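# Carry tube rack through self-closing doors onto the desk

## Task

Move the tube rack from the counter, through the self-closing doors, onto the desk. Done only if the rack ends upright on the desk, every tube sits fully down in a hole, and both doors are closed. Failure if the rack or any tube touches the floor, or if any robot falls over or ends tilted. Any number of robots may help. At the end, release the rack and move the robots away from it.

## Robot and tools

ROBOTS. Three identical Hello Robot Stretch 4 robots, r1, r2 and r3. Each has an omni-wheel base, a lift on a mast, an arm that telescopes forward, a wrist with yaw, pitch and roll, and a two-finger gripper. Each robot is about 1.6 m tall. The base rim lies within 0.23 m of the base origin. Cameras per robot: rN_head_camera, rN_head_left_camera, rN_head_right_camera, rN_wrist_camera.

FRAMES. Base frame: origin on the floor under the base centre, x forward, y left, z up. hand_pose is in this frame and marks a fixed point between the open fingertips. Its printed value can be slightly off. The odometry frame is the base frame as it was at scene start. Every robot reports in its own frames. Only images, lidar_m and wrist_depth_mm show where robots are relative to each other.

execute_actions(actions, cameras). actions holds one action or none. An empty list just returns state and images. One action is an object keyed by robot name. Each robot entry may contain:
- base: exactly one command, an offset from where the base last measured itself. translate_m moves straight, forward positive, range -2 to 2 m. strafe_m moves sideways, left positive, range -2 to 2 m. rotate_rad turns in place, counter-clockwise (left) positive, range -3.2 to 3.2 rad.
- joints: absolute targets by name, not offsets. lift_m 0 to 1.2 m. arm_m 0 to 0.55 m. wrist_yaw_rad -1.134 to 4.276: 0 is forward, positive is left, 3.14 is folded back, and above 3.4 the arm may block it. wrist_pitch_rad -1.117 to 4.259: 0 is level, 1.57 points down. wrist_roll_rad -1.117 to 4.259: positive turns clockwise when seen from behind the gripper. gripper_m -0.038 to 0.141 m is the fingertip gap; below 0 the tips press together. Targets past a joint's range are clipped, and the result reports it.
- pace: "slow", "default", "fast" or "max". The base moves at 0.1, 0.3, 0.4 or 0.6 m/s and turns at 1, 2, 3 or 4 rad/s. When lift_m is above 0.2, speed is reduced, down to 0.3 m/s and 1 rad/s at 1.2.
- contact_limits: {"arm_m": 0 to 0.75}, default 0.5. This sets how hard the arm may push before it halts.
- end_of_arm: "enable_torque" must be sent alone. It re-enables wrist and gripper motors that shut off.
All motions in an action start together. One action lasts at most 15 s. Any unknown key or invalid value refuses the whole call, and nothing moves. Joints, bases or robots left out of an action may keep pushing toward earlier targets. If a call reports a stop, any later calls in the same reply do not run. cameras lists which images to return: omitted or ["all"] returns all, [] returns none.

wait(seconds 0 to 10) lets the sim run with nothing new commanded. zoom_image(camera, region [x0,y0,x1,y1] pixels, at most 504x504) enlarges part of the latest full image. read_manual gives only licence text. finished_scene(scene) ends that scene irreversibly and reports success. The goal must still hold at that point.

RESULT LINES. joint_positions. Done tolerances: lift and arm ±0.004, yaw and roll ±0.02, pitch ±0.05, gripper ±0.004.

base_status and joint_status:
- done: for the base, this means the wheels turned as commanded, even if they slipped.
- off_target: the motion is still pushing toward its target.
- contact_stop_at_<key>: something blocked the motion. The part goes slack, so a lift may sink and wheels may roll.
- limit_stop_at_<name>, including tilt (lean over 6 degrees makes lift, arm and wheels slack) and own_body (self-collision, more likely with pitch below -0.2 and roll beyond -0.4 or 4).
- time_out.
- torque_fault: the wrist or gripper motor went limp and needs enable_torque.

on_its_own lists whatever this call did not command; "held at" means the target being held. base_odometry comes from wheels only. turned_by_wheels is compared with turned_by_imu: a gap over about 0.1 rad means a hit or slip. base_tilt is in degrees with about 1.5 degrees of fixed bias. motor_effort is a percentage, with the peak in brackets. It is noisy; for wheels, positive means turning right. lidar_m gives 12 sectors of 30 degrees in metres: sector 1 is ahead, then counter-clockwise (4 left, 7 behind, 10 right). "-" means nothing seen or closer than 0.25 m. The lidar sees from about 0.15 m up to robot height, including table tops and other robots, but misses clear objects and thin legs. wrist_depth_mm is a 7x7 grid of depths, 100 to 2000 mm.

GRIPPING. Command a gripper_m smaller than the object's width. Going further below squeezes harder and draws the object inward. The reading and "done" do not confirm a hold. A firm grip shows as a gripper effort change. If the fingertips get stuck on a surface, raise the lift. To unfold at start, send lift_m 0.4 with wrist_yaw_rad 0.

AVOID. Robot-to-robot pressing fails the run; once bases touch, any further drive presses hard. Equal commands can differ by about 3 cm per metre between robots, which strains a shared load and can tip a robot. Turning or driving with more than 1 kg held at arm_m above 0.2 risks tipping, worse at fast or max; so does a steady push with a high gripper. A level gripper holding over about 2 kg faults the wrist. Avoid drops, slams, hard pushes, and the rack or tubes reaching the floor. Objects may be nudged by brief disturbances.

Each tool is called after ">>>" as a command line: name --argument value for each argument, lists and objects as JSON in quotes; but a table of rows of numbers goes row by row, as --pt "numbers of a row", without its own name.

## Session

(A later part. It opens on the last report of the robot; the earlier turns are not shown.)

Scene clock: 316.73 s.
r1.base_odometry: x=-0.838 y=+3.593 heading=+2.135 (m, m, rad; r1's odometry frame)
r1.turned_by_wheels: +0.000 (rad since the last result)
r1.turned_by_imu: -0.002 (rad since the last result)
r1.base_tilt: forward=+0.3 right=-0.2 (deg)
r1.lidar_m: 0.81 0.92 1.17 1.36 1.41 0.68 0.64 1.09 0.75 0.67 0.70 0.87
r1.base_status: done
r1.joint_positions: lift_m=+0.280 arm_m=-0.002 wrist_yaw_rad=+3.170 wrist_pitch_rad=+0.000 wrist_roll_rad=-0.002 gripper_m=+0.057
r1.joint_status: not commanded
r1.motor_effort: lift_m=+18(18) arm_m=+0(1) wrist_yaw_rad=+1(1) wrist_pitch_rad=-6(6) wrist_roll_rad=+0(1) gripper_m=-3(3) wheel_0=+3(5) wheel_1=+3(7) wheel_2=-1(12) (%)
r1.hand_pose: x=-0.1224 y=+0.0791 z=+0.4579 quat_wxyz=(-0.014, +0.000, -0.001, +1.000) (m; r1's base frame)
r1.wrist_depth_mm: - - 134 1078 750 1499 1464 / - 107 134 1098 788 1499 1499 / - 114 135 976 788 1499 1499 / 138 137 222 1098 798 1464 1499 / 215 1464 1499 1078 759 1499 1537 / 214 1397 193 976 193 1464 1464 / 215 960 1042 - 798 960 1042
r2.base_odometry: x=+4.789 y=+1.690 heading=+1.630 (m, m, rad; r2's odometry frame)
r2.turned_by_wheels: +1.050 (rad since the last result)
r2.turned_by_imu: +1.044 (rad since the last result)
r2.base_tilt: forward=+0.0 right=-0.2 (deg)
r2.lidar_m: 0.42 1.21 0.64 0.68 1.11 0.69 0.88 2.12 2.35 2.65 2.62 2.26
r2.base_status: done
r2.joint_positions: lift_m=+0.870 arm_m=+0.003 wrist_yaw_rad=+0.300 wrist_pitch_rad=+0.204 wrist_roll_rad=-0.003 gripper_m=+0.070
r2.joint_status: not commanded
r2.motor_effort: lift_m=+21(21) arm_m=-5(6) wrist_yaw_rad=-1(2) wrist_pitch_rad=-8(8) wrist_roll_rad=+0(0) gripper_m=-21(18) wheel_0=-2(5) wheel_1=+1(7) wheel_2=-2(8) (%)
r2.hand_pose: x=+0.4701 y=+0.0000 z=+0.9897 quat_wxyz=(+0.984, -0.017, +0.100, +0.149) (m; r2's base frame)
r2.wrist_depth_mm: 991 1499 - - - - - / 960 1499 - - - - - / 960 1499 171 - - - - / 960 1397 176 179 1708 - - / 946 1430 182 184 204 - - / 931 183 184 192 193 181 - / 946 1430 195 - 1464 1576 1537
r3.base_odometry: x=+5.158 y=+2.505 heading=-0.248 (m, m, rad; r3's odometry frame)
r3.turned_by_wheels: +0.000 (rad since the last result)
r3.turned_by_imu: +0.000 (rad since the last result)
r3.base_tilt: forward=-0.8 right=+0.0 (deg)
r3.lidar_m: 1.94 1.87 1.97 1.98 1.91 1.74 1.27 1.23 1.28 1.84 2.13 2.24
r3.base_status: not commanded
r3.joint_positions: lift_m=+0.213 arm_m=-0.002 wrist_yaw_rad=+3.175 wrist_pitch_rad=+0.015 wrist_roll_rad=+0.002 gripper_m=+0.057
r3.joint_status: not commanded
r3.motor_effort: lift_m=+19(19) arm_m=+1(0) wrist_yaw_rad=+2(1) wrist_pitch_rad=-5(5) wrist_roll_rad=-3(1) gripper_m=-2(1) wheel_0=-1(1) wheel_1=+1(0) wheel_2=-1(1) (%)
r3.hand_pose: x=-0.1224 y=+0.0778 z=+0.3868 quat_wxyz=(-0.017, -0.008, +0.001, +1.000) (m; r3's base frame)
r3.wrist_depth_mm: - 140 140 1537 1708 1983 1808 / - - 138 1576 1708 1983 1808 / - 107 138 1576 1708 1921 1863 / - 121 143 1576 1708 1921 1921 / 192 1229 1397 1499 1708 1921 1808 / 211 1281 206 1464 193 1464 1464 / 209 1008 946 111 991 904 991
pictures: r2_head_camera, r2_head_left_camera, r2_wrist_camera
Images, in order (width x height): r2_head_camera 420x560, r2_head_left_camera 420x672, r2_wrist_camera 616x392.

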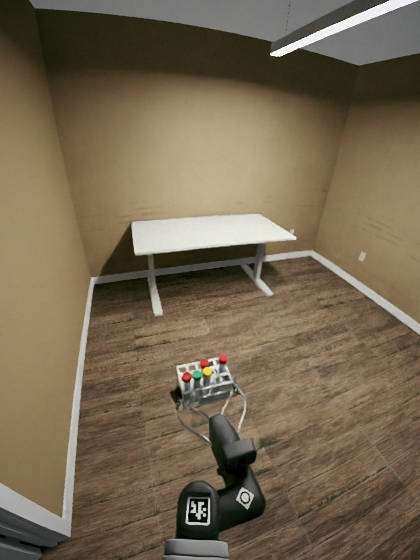

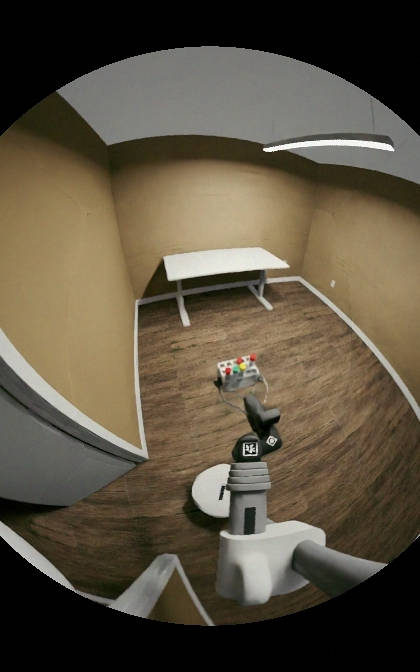

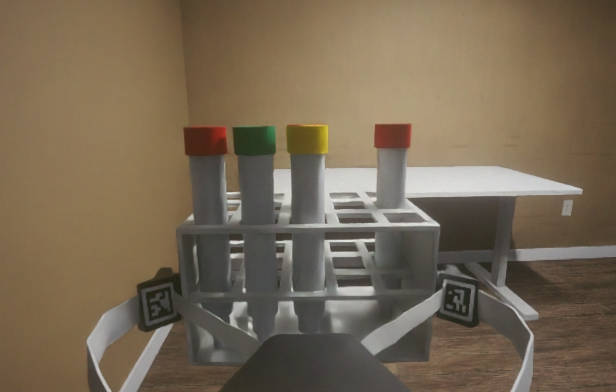

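>>> execute_actions --actions '[{"r2": {"base": {"translate_m": 1.35}, "joints": {"arm_m": 0.3, "lift_m": 0.78}, "pace": "fast"}}]' --cameras '["r2_head_left_camera", "r2_head_camera", "r2_wrist_camera"]'

Scene clock: 324.90 s.
r1.base_odometry: x=-0.838 y=+3.593 heading=+2.135 (m, m, rad; r1's odometry frame)
r1.turned_by_wheels: +0.000 (rad since the last result)
r1.turned_by_imu: -0.003 (rad since the last result)
r1.base_tilt: forward=+0.3 right=-0.3 (deg)
r1.lidar_m: 0.84 0.92 1.16 1.36 1.39 1.48 1.36 1.07 0.74 0.68 0.70 0.87
r1.base_status: not commanded
r1.joint_positions: lift_m=+0.280 arm_m=-0.002 wrist_yaw_rad=+3.170 wrist_pitch_rad=+0.000 wrist_roll_rad=-0.002 gripper_m=+0.057
r1.joint_status: not commanded
r1.motor_effort: lift_m=+18(18) arm_m=+0(0) wrist_yaw_rad=+0(2) wrist_pitch_rad=-7(5) wrist_roll_rad=-3(2) gripper_m=-2(1) wheel_0=+3(3) wheel_1=+3(3) wheel_2=-1(1) (%)
r1.hand_pose: x=-0.1224 y=+0.0791 z=+0.4579 quat_wxyz=(-0.014, +0.000, -0.001, +1.000) (m; r1's base frame)
r1.wrist_depth_mm: - - 133 1499 1430 1464 1499 / - 107 134 1430 1430 1464 1464 / - 114 135 1464 1464 1464 1464 / 138 136 221 1464 1464 1499 1499 / 214 1464 1464 1464 1464 1464 1499 / 214 1366 194 1499 192 1464 1430 / 214 960 1060 - 1098 991 1042
r2.base_odometry: x=+4.709 y=+3.038 heading=+1.630 (m, m, rad; r2's odometry frame)
r2.turned_by_wheels: +0.000 (rad since the last result)
r2.turned_by_imu: +0.001 (rad since the last result)
r2.base_tilt: forward=+0.0 right=-0.3 (deg)
r2.lidar_m: 0.56 0.55 0.62 0.98 0.97 1.08 1.84 3.39 2.65 2.18 2.15 0.68
r2.base_status: done
r2.joint_positions: lift_m=+0.780 arm_m=+0.299 wrist_yaw_rad=+0.300 wrist_pitch_rad=+0.203 wrist_roll_rad=-0.003 gripper_m=+0.070
r2.joint_status: all done
r2.motor_effort: lift_m=+17(19) arm_m=+6(7) wrist_yaw_rad=-1(0) wrist_pitch_rad=-8(10) wrist_roll_rad=-1(1) gripper_m=-18(19) wheel_0=-1(6) wheel_1=+0(5) wheel_2=+1(10) (%)
r2.hand_pose: x=+0.7657 y=+0.0000 z=+0.9001 quat_wxyz=(+0.984, -0.017, +0.100, +0.149) (m; r2's base frame)
r2.wrist_depth_mm: 768 778 778 788 798 820 820 / 778 798 820 820 820 831 842 / 820 820 173 842 842 878 878 / 842 854 178 180 878 904 917 / 732 741 182 185 204 715 715 / 525 183 184 192 193 181 508 / 402 397 195 - 368 399 394
r3.base_odometry: x=+5.158 y=+2.505 heading=-0.248 (m, m, rad; r3's odometry frame)
r3.turned_by_wheels: +0.000 (rad since the last result)
r3.turned_by_imu: +0.001 (rad since the last result)
r3.base_tilt: forward=-0.7 right=+0.0 (deg)
r3.lidar_m: 1.96 1.87 1.97 1.99 1.89 1.74 1.27 1.23 1.29 1.84 2.14 2.25
r3.base_status: not commanded
r3.joint_positions: lift_m=+0.213 arm_m=-0.002 wrist_yaw_rad=+3.175 wrist_pitch_rad=+0.015 wrist_roll_rad=+0.002 gripper_m=+0.057
r3.joint_status: not commanded
r3.motor_effort: lift_m=+19(19) arm_m=+0(1) wrist_yaw_rad=+1(2) wrist_pitch_rad=-6(5) wrist_roll_rad=-1(2) gripper_m=-3(2) wheel_0=-1(1) wheel_1=+0(0) wheel_2=-1(1) (%)
r3.hand_pose: x=-0.1224 y=+0.0778 z=+0.3868 quat_wxyz=(-0.017, -0.008, +0.001, +1.000) (m; r3's base frame)
r3.wrist_depth_mm: - 140 140 1499 1756 1983 1808 / - - 138 1576 1756 - 1863 / - 107 138 1537 1708 1983 1808 / - 121 142 1537 1756 1983 1921 / 192 1229 1366 1537 1708 1983 1863 / 211 1281 206 1499 193 1499 1430 / 209 1025 946 111 1008 904 991
pictures: r2_head_camera, r2_head_left_camera, r2_wrist_camera
Images, in order (width x height): r2_head_camera 420x560, r2_head_left_camera 420x672, r2_wrist_camera 616x392.

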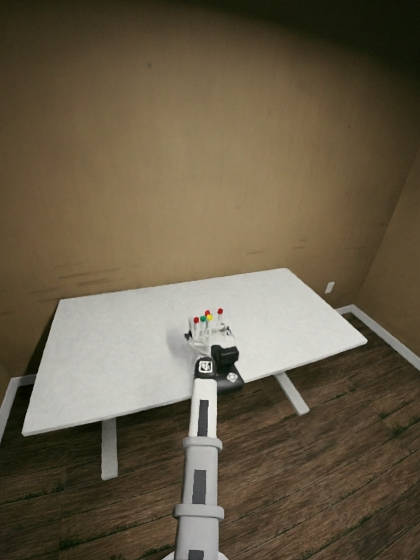

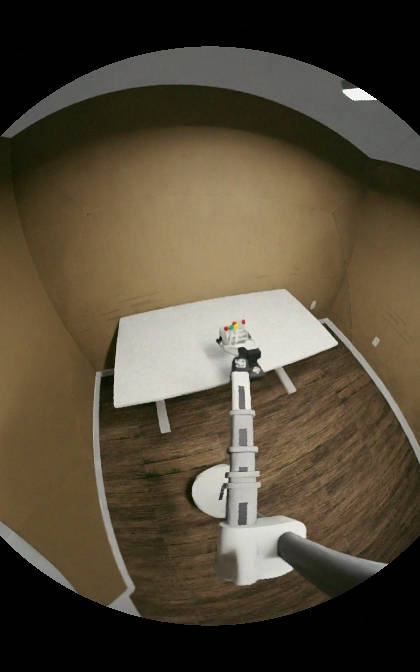

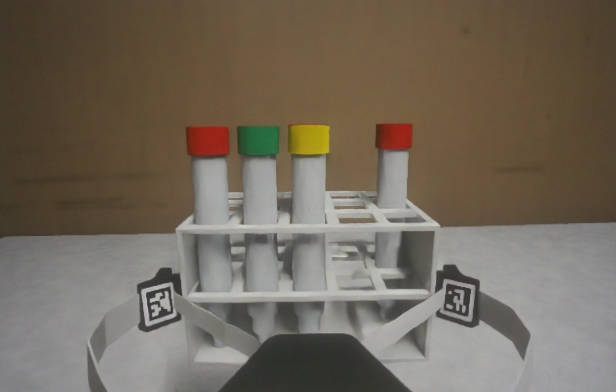

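>>> execute_actions --actions '[{"r2": {"joints": {"arm_m": 0.33, "lift_m": 0.642}}}]' --cameras '["r2_wrist_camera"]'

Scene clock: 331.27 s.
r1.base_odometry: x=-0.838 y=+3.593 heading=+2.135 (m, m, rad; r1's odometry frame)
r1.turned_by_wheels: +0.000 (rad since the last result)
r1.turned_by_imu: -0.002 (rad since the last result)
r1.base_tilt: forward=+0.3 right=-0.3 (deg)
r1.lidar_m: 0.84 0.92 1.18 1.36 1.40 1.46 1.36 1.08 0.71 0.68 0.70 0.89
r1.base_status: not commanded
r1.joint_positions: lift_m=+0.280 arm_m=-0.002 wrist_yaw_rad=+3.170 wrist_pitch_rad=+0.000 wrist_roll_rad=-0.002 gripper_m=+0.057
r1.joint_status: not commanded
r1.motor_effort: lift_m=+18(18) arm_m=+0(0) wrist_yaw_rad=+0(0) wrist_pitch_rad=-6(5) wrist_roll_rad=-2(0) gripper_m=-3(3) wheel_0=+3(3) wheel_1=+3(3) wheel_2=-1(1) (%)
r1.hand_pose: x=-0.1224 y=+0.0791 z=+0.4579 quat_wxyz=(-0.014, +0.000, -0.001, +1.000) (m; r1's base frame)
r1.wrist_depth_mm: - - 134 1464 1464 1499 1499 / - 107 134 1430 1464 1464 1464 / - 114 135 1464 1499 1537 1499 / 138 136 221 1499 1464 1464 1499 / 215 1464 1464 1464 1499 1464 1499 / 214 1397 194 1464 193 1464 1464 / 214 960 1078 - 1078 960 1042
r2.base_odometry: x=+4.709 y=+3.038 heading=+1.630 (m, m, rad; r2's odometry frame)
r2.turned_by_wheels: +0.000 (rad since the last result)
r2.turned_by_imu: +0.002 (rad since the last result)
r2.base_tilt: forward=+0.0 right=-0.2 (deg)
r2.lidar_m: 0.57 0.56 0.64 0.95 0.96 1.09 1.84 3.40 2.66 2.18 2.15 0.69
r2.base_status: not commanded
r2.joint_positions: lift_m=+0.642 arm_m=+0.329 wrist_yaw_rad=+0.300 wrist_pitch_rad=+0.204 wrist_roll_rad=-0.003 gripper_m=+0.070
r2.joint_status: all done
r2.motor_effort: lift_m=+17(21) arm_m=+6(6) wrist_yaw_rad=-1(2) wrist_pitch_rad=-8(8) wrist_roll_rad=+0(1) gripper_m=-18(20) wheel_0=-1(1) wheel_1=+0(0) wheel_2=+1(0) (%)
r2.hand_pose: x=+0.7956 y=+0.0000 z=+0.7621 quat_wxyz=(+0.984, -0.017, +0.100, +0.149) (m; r2's base frame)
r2.wrist_depth_mm: 750 750 759 768 778 788 809 / 768 768 788 788 798 809 831 / 788 820 172 820 820 842 854 / 627 627 177 178 480 603 591 / 373 370 181 183 204 362 357 / 262 183 185 191 195 181 256 / 202 199 189 - 193 200 208
r3.base_odometry: x=+5.158 y=+2.505 heading=-0.248 (m, m, rad; r3's odometry frame)
r3.turned_by_wheels: +0.000 (rad since the last result)
r3.turned_by_imu: +0.001 (rad since the last result)
r3.base_tilt: forward=-0.7 right=+0.0 (deg)
r3.lidar_m: 1.94 1.88 1.97 1.98 1.90 1.71 1.27 1.24 1.30 1.83 2.15 2.26
r3.base_status: not commanded
r3.joint_positions: lift_m=+0.213 arm_m=-0.002 wrist_yaw_rad=+3.175 wrist_pitch_rad=+0.015 wrist_roll_rad=+0.002 gripper_m=+0.057
r3.joint_status: not commanded
r3.motor_effort: lift_m=+20(19) arm_m=+1(0) wrist_yaw_rad=+1(2) wrist_pitch_rad=-6(6) wrist_roll_rad=-2(2) gripper_m=-2(2) wheel_0=-1(1) wheel_1=+0(0) wheel_2=-1(1) (%)
r3.hand_pose: x=-0.1224 y=+0.0778 z=+0.3868 quat_wxyz=(-0.017, -0.008, +0.001, +1.000) (m; r3's base frame)
r3.wrist_depth_mm: - 140 140 1576 1756 1983 1808 / - - 138 1537 1756 1983 1808 / - 107 139 1537 1708 1983 1808 / - 121 143 1537 1756 1983 1863 / 192 1229 1397 1537 1708 1983 1863 / 211 1255 205 1464 193 1464 1397 / 209 1025 960 111 991 904 991
pictures: r2_wrist_camera
Images, in order (width x height): r2_wrist_camera 616x392.

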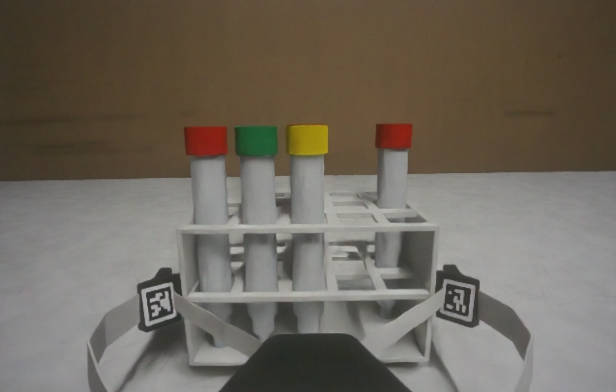

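>>> execute_actions --actions '[{"r2": {"joints": {"lift_m": 0.634}, "pace": "slow"}}]' --cameras '[]'

>>> execute_actions --actions '[{"r2": {"joints": {"gripper_m": 0.141}}}]' --cameras '["r2_wrist_camera", "r2_head_camera"]'

Scene clock: 336.03 s.
r1.base_odometry: x=-0.838 y=+3.593 heading=+2.135 (m, m, rad; r1's odometry frame)
r1.turned_by_wheels: +0.000 (rad since the last result)
r1.turned_by_imu: -0.002 (rad since the last result)
r1.base_tilt: forward=+0.2 right=-0.3 (deg)
r1.lidar_m: 0.83 0.91 1.17 1.37 1.39 1.46 1.37 1.04 0.74 0.68 0.71 0.88
r1.base_status: not commanded
r1.joint_positions: lift_m=+0.280 arm_m=-0.002 wrist_yaw_rad=+3.170 wrist_pitch_rad=+0.000 wrist_roll_rad=-0.002 gripper_m=+0.057
r1.joint_status: not commanded
r1.motor_effort: lift_m=+18(18) arm_m=+0(0) wrist_yaw_rad=+0(0) wrist_pitch_rad=-5(8) wrist_roll_rad=-2(1) gripper_m=-2(3) wheel_0=+3(3) wheel_1=+3(3) wheel_2=-1(1) (%)
r1.hand_pose: x=-0.1224 y=+0.0791 z=+0.4579 quat_wxyz=(-0.014, +0.000, -0.001, +1.000) (m; r1's base frame)
r1.wrist_depth_mm: - - 133 1464 1464 1464 1464 / - 107 134 1464 1464 1464 1464 / - 114 135 1499 1464 1464 1464 / 138 136 220 1464 1499 1464 1499 / 215 1430 1499 1499 1464 1499 1499 / 214 1397 194 1464 193 1499 1430 / 213 960 1060 - 1078 960 1042
r2.base_odometry: x=+4.709 y=+3.038 heading=+1.630 (m, m, rad; r2's odometry frame)
r2.turned_by_wheels: +0.000 (rad since the last result)
r2.turned_by_imu: +0.001 (rad since the last result)
r2.base_tilt: forward=+0.0 right=-0.2 (deg)
r2.lidar_m: 0.56 0.55 0.62 0.97 0.96 1.07 1.84 3.39 2.66 2.17 2.14 0.70
r2.base_status: not commanded
r2.joint_positions: lift_m=+0.634 arm_m=+0.329 wrist_yaw_rad=+0.300 wrist_pitch_rad=+0.204 wrist_roll_rad=-0.003 gripper_m=+0.070
r2.joint_status: all done
r2.motor_effort: lift_m=+17(16) arm_m=+6(6) wrist_yaw_rad=-2(1) wrist_pitch_rad=-9(8) wrist_roll_rad=+0(1) gripper_m=-19(17) wheel_0=-1(1) wheel_1=+0(0) wheel_2=+1(0) (%)
r2.hand_pose: x=+0.7956 y=+0.0000 z=+0.7541 quat_wxyz=(+0.984, -0.017, +0.100, +0.149) (m; r2's base frame)
r2.wrist_depth_mm: 741 750 768 768 778 778 798 / 759 778 788 788 798 820 820 / 778 798 172 809 831 842 854 / 591 585 177 179 445 564 559 / 349 351 182 184 203 340 336 / 248 183 185 191 194 181 242 / 191 187 186 - 189 189 188
r3.base_odometry: x=+5.158 y=+2.505 heading=-0.248 (m, m, rad; r3's odometry frame)
r3.turned_by_wheels: +0.000 (rad since the last result)
r3.turned_by_imu: +0.000 (rad since the last result)
r3.base_tilt: forward=-0.7 right=+0.0 (deg)
r3.lidar_m: 1.91 1.86 1.98 1.96 1.91 1.73 1.28 1.25 1.30 1.85 2.14 2.27
r3.base_status: not commanded
r3.joint_positions: lift_m=+0.213 arm_m=-0.002 wrist_yaw_rad=+3.175 wrist_pitch_rad=+0.015 wrist_roll_rad=+0.002 gripper_m=+0.057
r3.joint_status: not commanded
r3.motor_effort: lift_m=+19(19) arm_m=+1(1) wrist_yaw_rad=+0(0) wrist_pitch_rad=-7(6) wrist_roll_rad=-2(2) gripper_m=-4(2) wheel_0=-1(1) wheel_1=+0(0) wheel_2=-1(1) (%)
r3.hand_pose: x=-0.1224 y=+0.0778 z=+0.3868 quat_wxyz=(-0.017, -0.008, +0.001, +1.000) (m; r3's base frame)
r3.wrist_depth_mm: - 140 139 1576 1756 1921 1808 / - - 138 1576 1708 1921 1863 / - 107 138 1576 1708 1983 1863 / - 121 143 1537 1708 1921 1863 / 192 1229 1366 1537 1708 1983 1808 / 211 1255 205 1464 193 1430 1464 / 209 1008 960 111 991 904 991
pictures: none
No camera images: the call's "cameras" was empty. Leave "cameras" out to get every camera's image.

Scene clock: 337.77 s.
r1.base_odometry: x=-0.838 y=+3.593 heading=+2.135 (m, m, rad; r1's odometry frame)
r1.turned_by_wheels: +0.000 (rad since the last result)
r1.turned_by_imu: -0.001 (rad since the last result)
r1.base_tilt: forward=+0.4 right=-0.4 (deg)
r1.lidar_m: 0.85 0.91 1.18 1.36 1.40 1.46 1.37 1.08 0.72 0.68 0.71 0.88
r1.base_status: not commanded
r1.joint_positions: lift_m=+0.280 arm_m=-0.002 wrist_yaw_rad=+3.170 wrist_pitch_rad=+0.000 wrist_roll_rad=-0.002 gripper_m=+0.057
r1.joint_status: not commanded
r1.motor_effort: lift_m=+18(18) arm_m=-1(1) wrist_yaw_rad=+0(0) wrist_pitch_rad=-5(6) wrist_roll_rad=+0(1) gripper_m=-3(3) wheel_0=+3(3) wheel_1=+3(3) wheel_2=-1(1) (%)
r1.hand_pose: x=-0.1224 y=+0.0791 z=+0.4579 quat_wxyz=(-0.014, +0.000, -0.001, +1.000) (m; r1's base frame)
r1.wrist_depth_mm: - - 134 1464 1464 1464 1464 / - 107 134 1430 1499 1499 1464 / - 114 135 1464 1464 1464 1499 / 138 136 221 1464 1464 1464 1464 / 214 1430 1464 1430 1464 1499 1537 / 214 1397 194 1464 193 1430 1430 / 213 960 1042 - 1078 960 1060
r2.base_odometry: x=+4.709 y=+3.038 heading=+1.630 (m, m, rad; r2's odometry frame)
r2.turned_by_wheels: +0.000 (rad since the last result)
r2.turned_by_imu: +0.000 (rad since the last result)
r2.base_tilt: forward=+0.0 right=-0.2 (deg)
r2.lidar_m: 0.57 0.56 0.61 0.97 0.97 1.07 1.83 3.40 2.67 2.18 2.14 0.69
r2.base_status: not commanded
r2.joint_positions: lift_m=+0.634 arm_m=+0.329 wrist_yaw_rad=+0.300 wrist_pitch_rad=+0.202 wrist_roll_rad=-0.003 gripper_m=+0.141
r2.joint_status: all done
r2.motor_effort: lift_m=+17(17) arm_m=+6(6) wrist_yaw_rad=-1(1) wrist_pitch_rad=-5(8) wrist_roll_rad=-1(2) gripper_m=+3(15) wheel_0=-1(1) wheel_1=+0(0) wheel_2=+1(1) (%)
r2.hand_pose: x=+0.7957 y=+0.0000 z=+0.7545 quat_wxyz=(+0.984, -0.017, +0.099, +0.149) (m; r2's base frame)
r2.wrist_depth_mm: 741 750 759 768 768 778 788 / 768 778 788 798 798 820 820 / 798 788 788 820 820 842 854 / 603 597 199 196 246 569 564 / 353 351 202 205 226 343 342 / 249 224 206 197 198 220 243 / 193 193 193 - 192 182 193
r3.base_odometry: x=+5.158 y=+2.505 heading=-0.248 (m, m, rad; r3's odometry frame)
r3.turned_by_wheels: +0.000 (rad since the last result)
r3.turned_by_imu: +0.000 (rad since the last result)
r3.base_tilt: forward=-0.7 right=+0.1 (deg)
r3.lidar_m: 1.93 1.87 1.97 1.97 1.91 1.74 1.26 1.24 1.28 1.81 2.14 2.25
r3.base_status: not commanded
r3.joint_positions: lift_m=+0.213 arm_m=-0.002 wrist_yaw_rad=+3.175 wrist_pitch_rad=+0.015 wrist_roll_rad=+0.002 gripper_m=+0.057
r3.joint_status: not commanded
r3.motor_effort: lift_m=+20(19) arm_m=+1(1) wrist_yaw_rad=+1(2) wrist_pitch_rad=-5(6) wrist_roll_rad=-3(4) gripper_m=-4(4) wheel_0=-1(1) wheel_1=+0(0) wheel_2=-1(1) (%)
r3.hand_pose: x=-0.1224 y=+0.0778 z=+0.3868 quat_wxyz=(-0.017, -0.008, +0.001, +1.000) (m; r3's base frame)
r3.wrist_depth_mm: - 140 140 1537 1756 1983 1863 / - - 138 1537 1756 - 1863 / - 107 138 1537 1708 - 1808 / - 121 142 1537 1708 1921 1921 / 193 1229 1397 1537 1708 1983 1921 / 211 1255 206 1464 193 1464 1430 / 209 1025 960 111 976 904 991
pictures: r2_head_camera, r2_wrist_camera
Images, in order (width x height): r2_head_camera 420x560, r2_wrist_camera 616x392.

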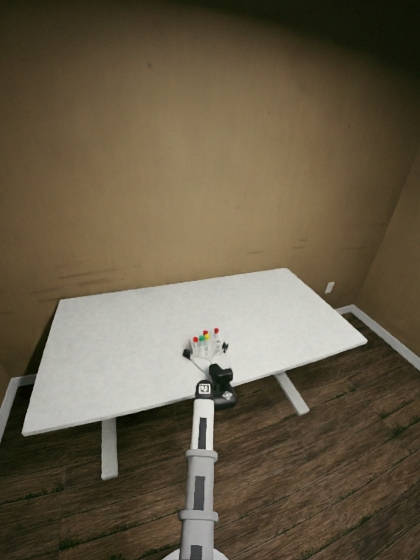

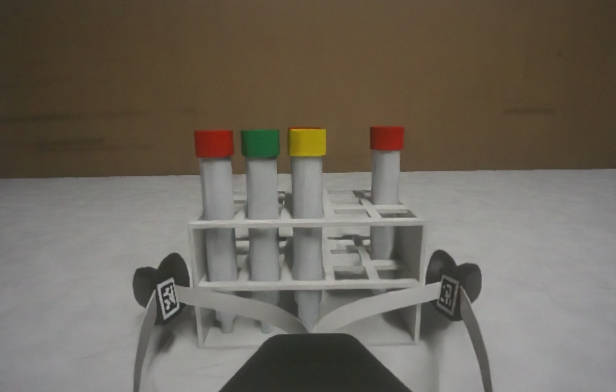

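>>> execute_actions --actions '[{"r2": {"joints": {"arm_m": 0.01}, "base": {"translate_m": -0.3}}}]' --cameras '["r2_wrist_camera", "r2_head_camera", "r1_wrist_camera", "r1_head_camera", "r3_head_right_camera"]'

Scene clock: 343.97 s.
r1.base_odometry: x=-0.838 y=+3.593 heading=+2.135 (m, m, rad; r1's odometry frame)
r1.turned_by_wheels: +0.000 (rad since the last result)
r1.turned_by_imu: -0.002 (rad since the last result)
r1.base_tilt: forward=+0.3 right=-0.3 (deg)
r1.lidar_m: 0.82 0.91 1.18 1.35 1.39 1.49 1.37 1.08 0.74 0.70 0.71 0.87
r1.base_status: not commanded
r1.joint_positions: lift_m=+0.280 arm_m=-0.002 wrist_yaw_rad=+3.170 wrist_pitch_rad=+0.000 wrist_roll_rad=-0.002 gripper_m=+0.057
r1.joint_status: not commanded
r1.motor_effort: lift_m=+18(18) arm_m=+0(1) wrist_yaw_rad=+1(0) wrist_pitch_rad=-6(6) wrist_roll_rad=+0(1) gripper_m=-2(2) wheel_0=+3(3) wheel_1=+3(3) wheel_2=-1(1) (%)
r1.hand_pose: x=-0.1224 y=+0.0791 z=+0.4579 quat_wxyz=(-0.014, +0.000, -0.001, +1.000) (m; r1's base frame)
r1.wrist_depth_mm: - - 133 1464 1464 1464 1464 / - 107 134 1430 1464 1464 1499 / - 114 135 1464 1430 1464 1464 / 138 136 222 1430 1464 1537 1499 / 215 1464 1464 1499 1499 1464 1499 / 215 1397 194 1464 193 1430 1464 / 213 946 1060 - 1078 960 1042
r2.base_odometry: x=+4.727 y=+2.738 heading=+1.630 (m, m, rad; r2's odometry frame)
r2.turned_by_wheels: +0.000 (rad since the last result)
r2.turned_by_imu: +0.002 (rad since the last result)
r2.base_tilt: forward=+0.0 right=-0.2 (deg)
r2.lidar_m: 0.84 0.82 1.06 0.88 0.85 0.97 1.68 3.12 2.77 2.28 2.26 1.02
r2.base_status: done
r2.joint_positions: lift_m=+0.634 arm_m=+0.011 wrist_yaw_rad=+0.300 wrist_pitch_rad=+0.202 wrist_roll_rad=-0.003 gripper_m=+0.141
r2.joint_status: all done
r2.motor_effort: lift_m=+17(17) arm_m=-6(6) wrist_yaw_rad=-1(2) wrist_pitch_rad=-5(6) wrist_roll_rad=-1(1) gripper_m=+4(2) wheel_0=-1(5) wheel_1=-2(5) wheel_2=-1(9) (%)
r2.hand_pose: x=+0.4777 y=+0.0000 z=+0.7544 quat_wxyz=(+0.984, -0.017, +0.100, +0.149) (m; r2's base frame)
r2.wrist_depth_mm: 1281 1281 1281 1308 1336 1336 1308 / 1308 1308 1336 1336 1336 1366 1397 / 1366 1336 1366 1397 778 1397 1430 / 1008 699 820 809 778 788 778 / 1464 1464 1464 1499 1537 1499 1537 / 1430 1430 1430 1499 1430 1464 1255 / 1229 1255 1205 - 1255 1182 1182
r3.base_odometry: x=+5.158 y=+2.505 heading=-0.248 (m, m, rad; r3's odometry frame)
r3.turned_by_wheels: +0.000 (rad since the last result)
r3.turned_by_imu: +0.001 (rad since the last result)
r3.base_tilt: forward=-0.7 right=+0.0 (deg)
r3.lidar_m: 1.94 1.88 1.97 1.98 1.90 1.74 1.28 1.22 1.30 1.84 2.14 2.24
r3.base_status: not commanded
r3.joint_positions: lift_m=+0.213 arm_m=-0.002 wrist_yaw_rad=+3.175 wrist_pitch_rad=+0.015 wrist_roll_rad=+0.002 gripper_m=+0.057
r3.joint_status: not commanded
r3.motor_effort: lift_m=+19(19) arm_m=+0(0) wrist_yaw_rad=+0(1) wrist_pitch_rad=-5(6) wrist_roll_rad=-3(0) gripper_m=-3(2) wheel_0=-1(1) wheel_1=+0(0) wheel_2=-1(1) (%)
r3.hand_pose: x=-0.1224 y=+0.0778 z=+0.3868 quat_wxyz=(-0.017, -0.008, +0.001, +1.000) (m; r3's base frame)
r3.wrist_depth_mm: - 140 140 1576 1756 - 1863 / - - 139 1537 1756 1983 1808 / - 107 138 1537 1708 1983 1808 / - 121 143 1537 1708 1921 1863 / 192 1255 1397 1499 1708 1983 1808 / 211 1255 206 1499 193 1499 1430 / 209 1008 946 111 1008 904 976
pictures: r1_head_camera, r1_wrist_camera, r2_head_camera, r2_wrist_camera, r3_head_right_camera
Images, in order (width x height): r1_head_camera 420x560, r1_wrist_camera 616x392, r2_head_camera 420x560, r2_wrist_camera 616x392, r3_head_right_camera 420x672.

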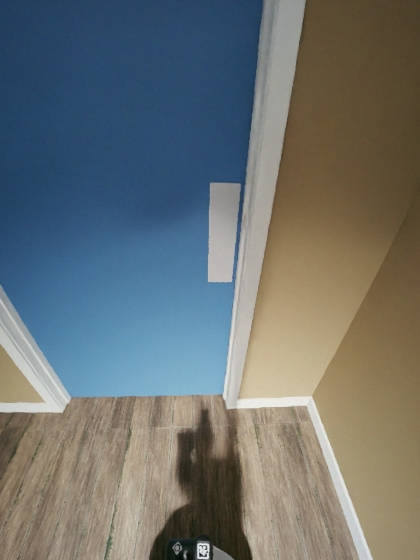

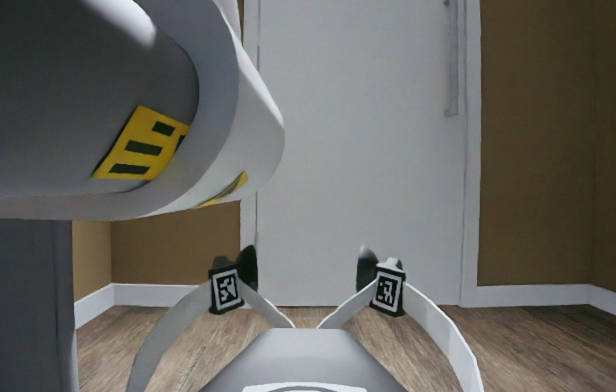

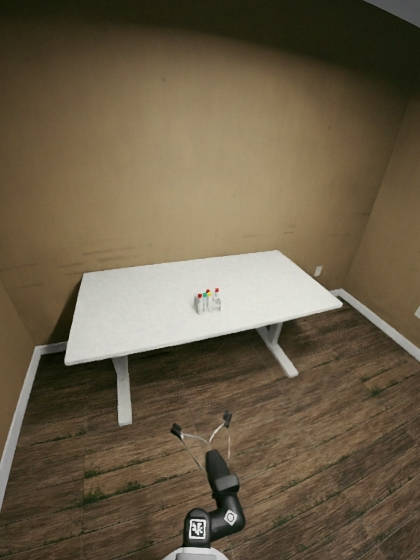

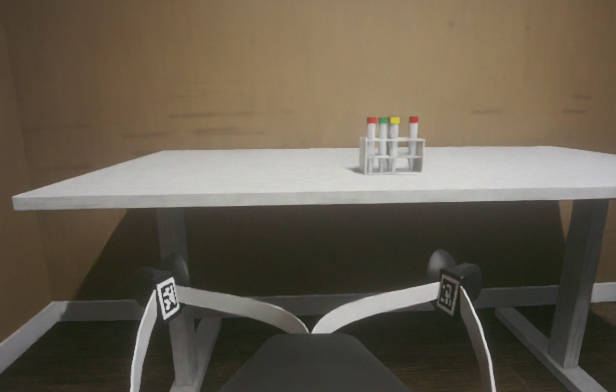

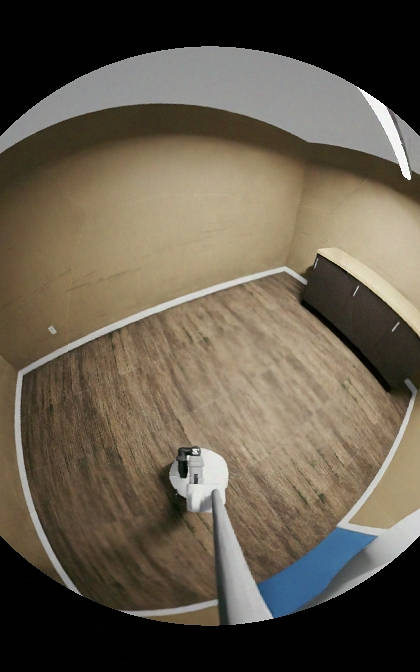

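Both doors are shut, and all the tube tops are level.

>>> finished_scene --scene 1

The scene is finished: the task was done.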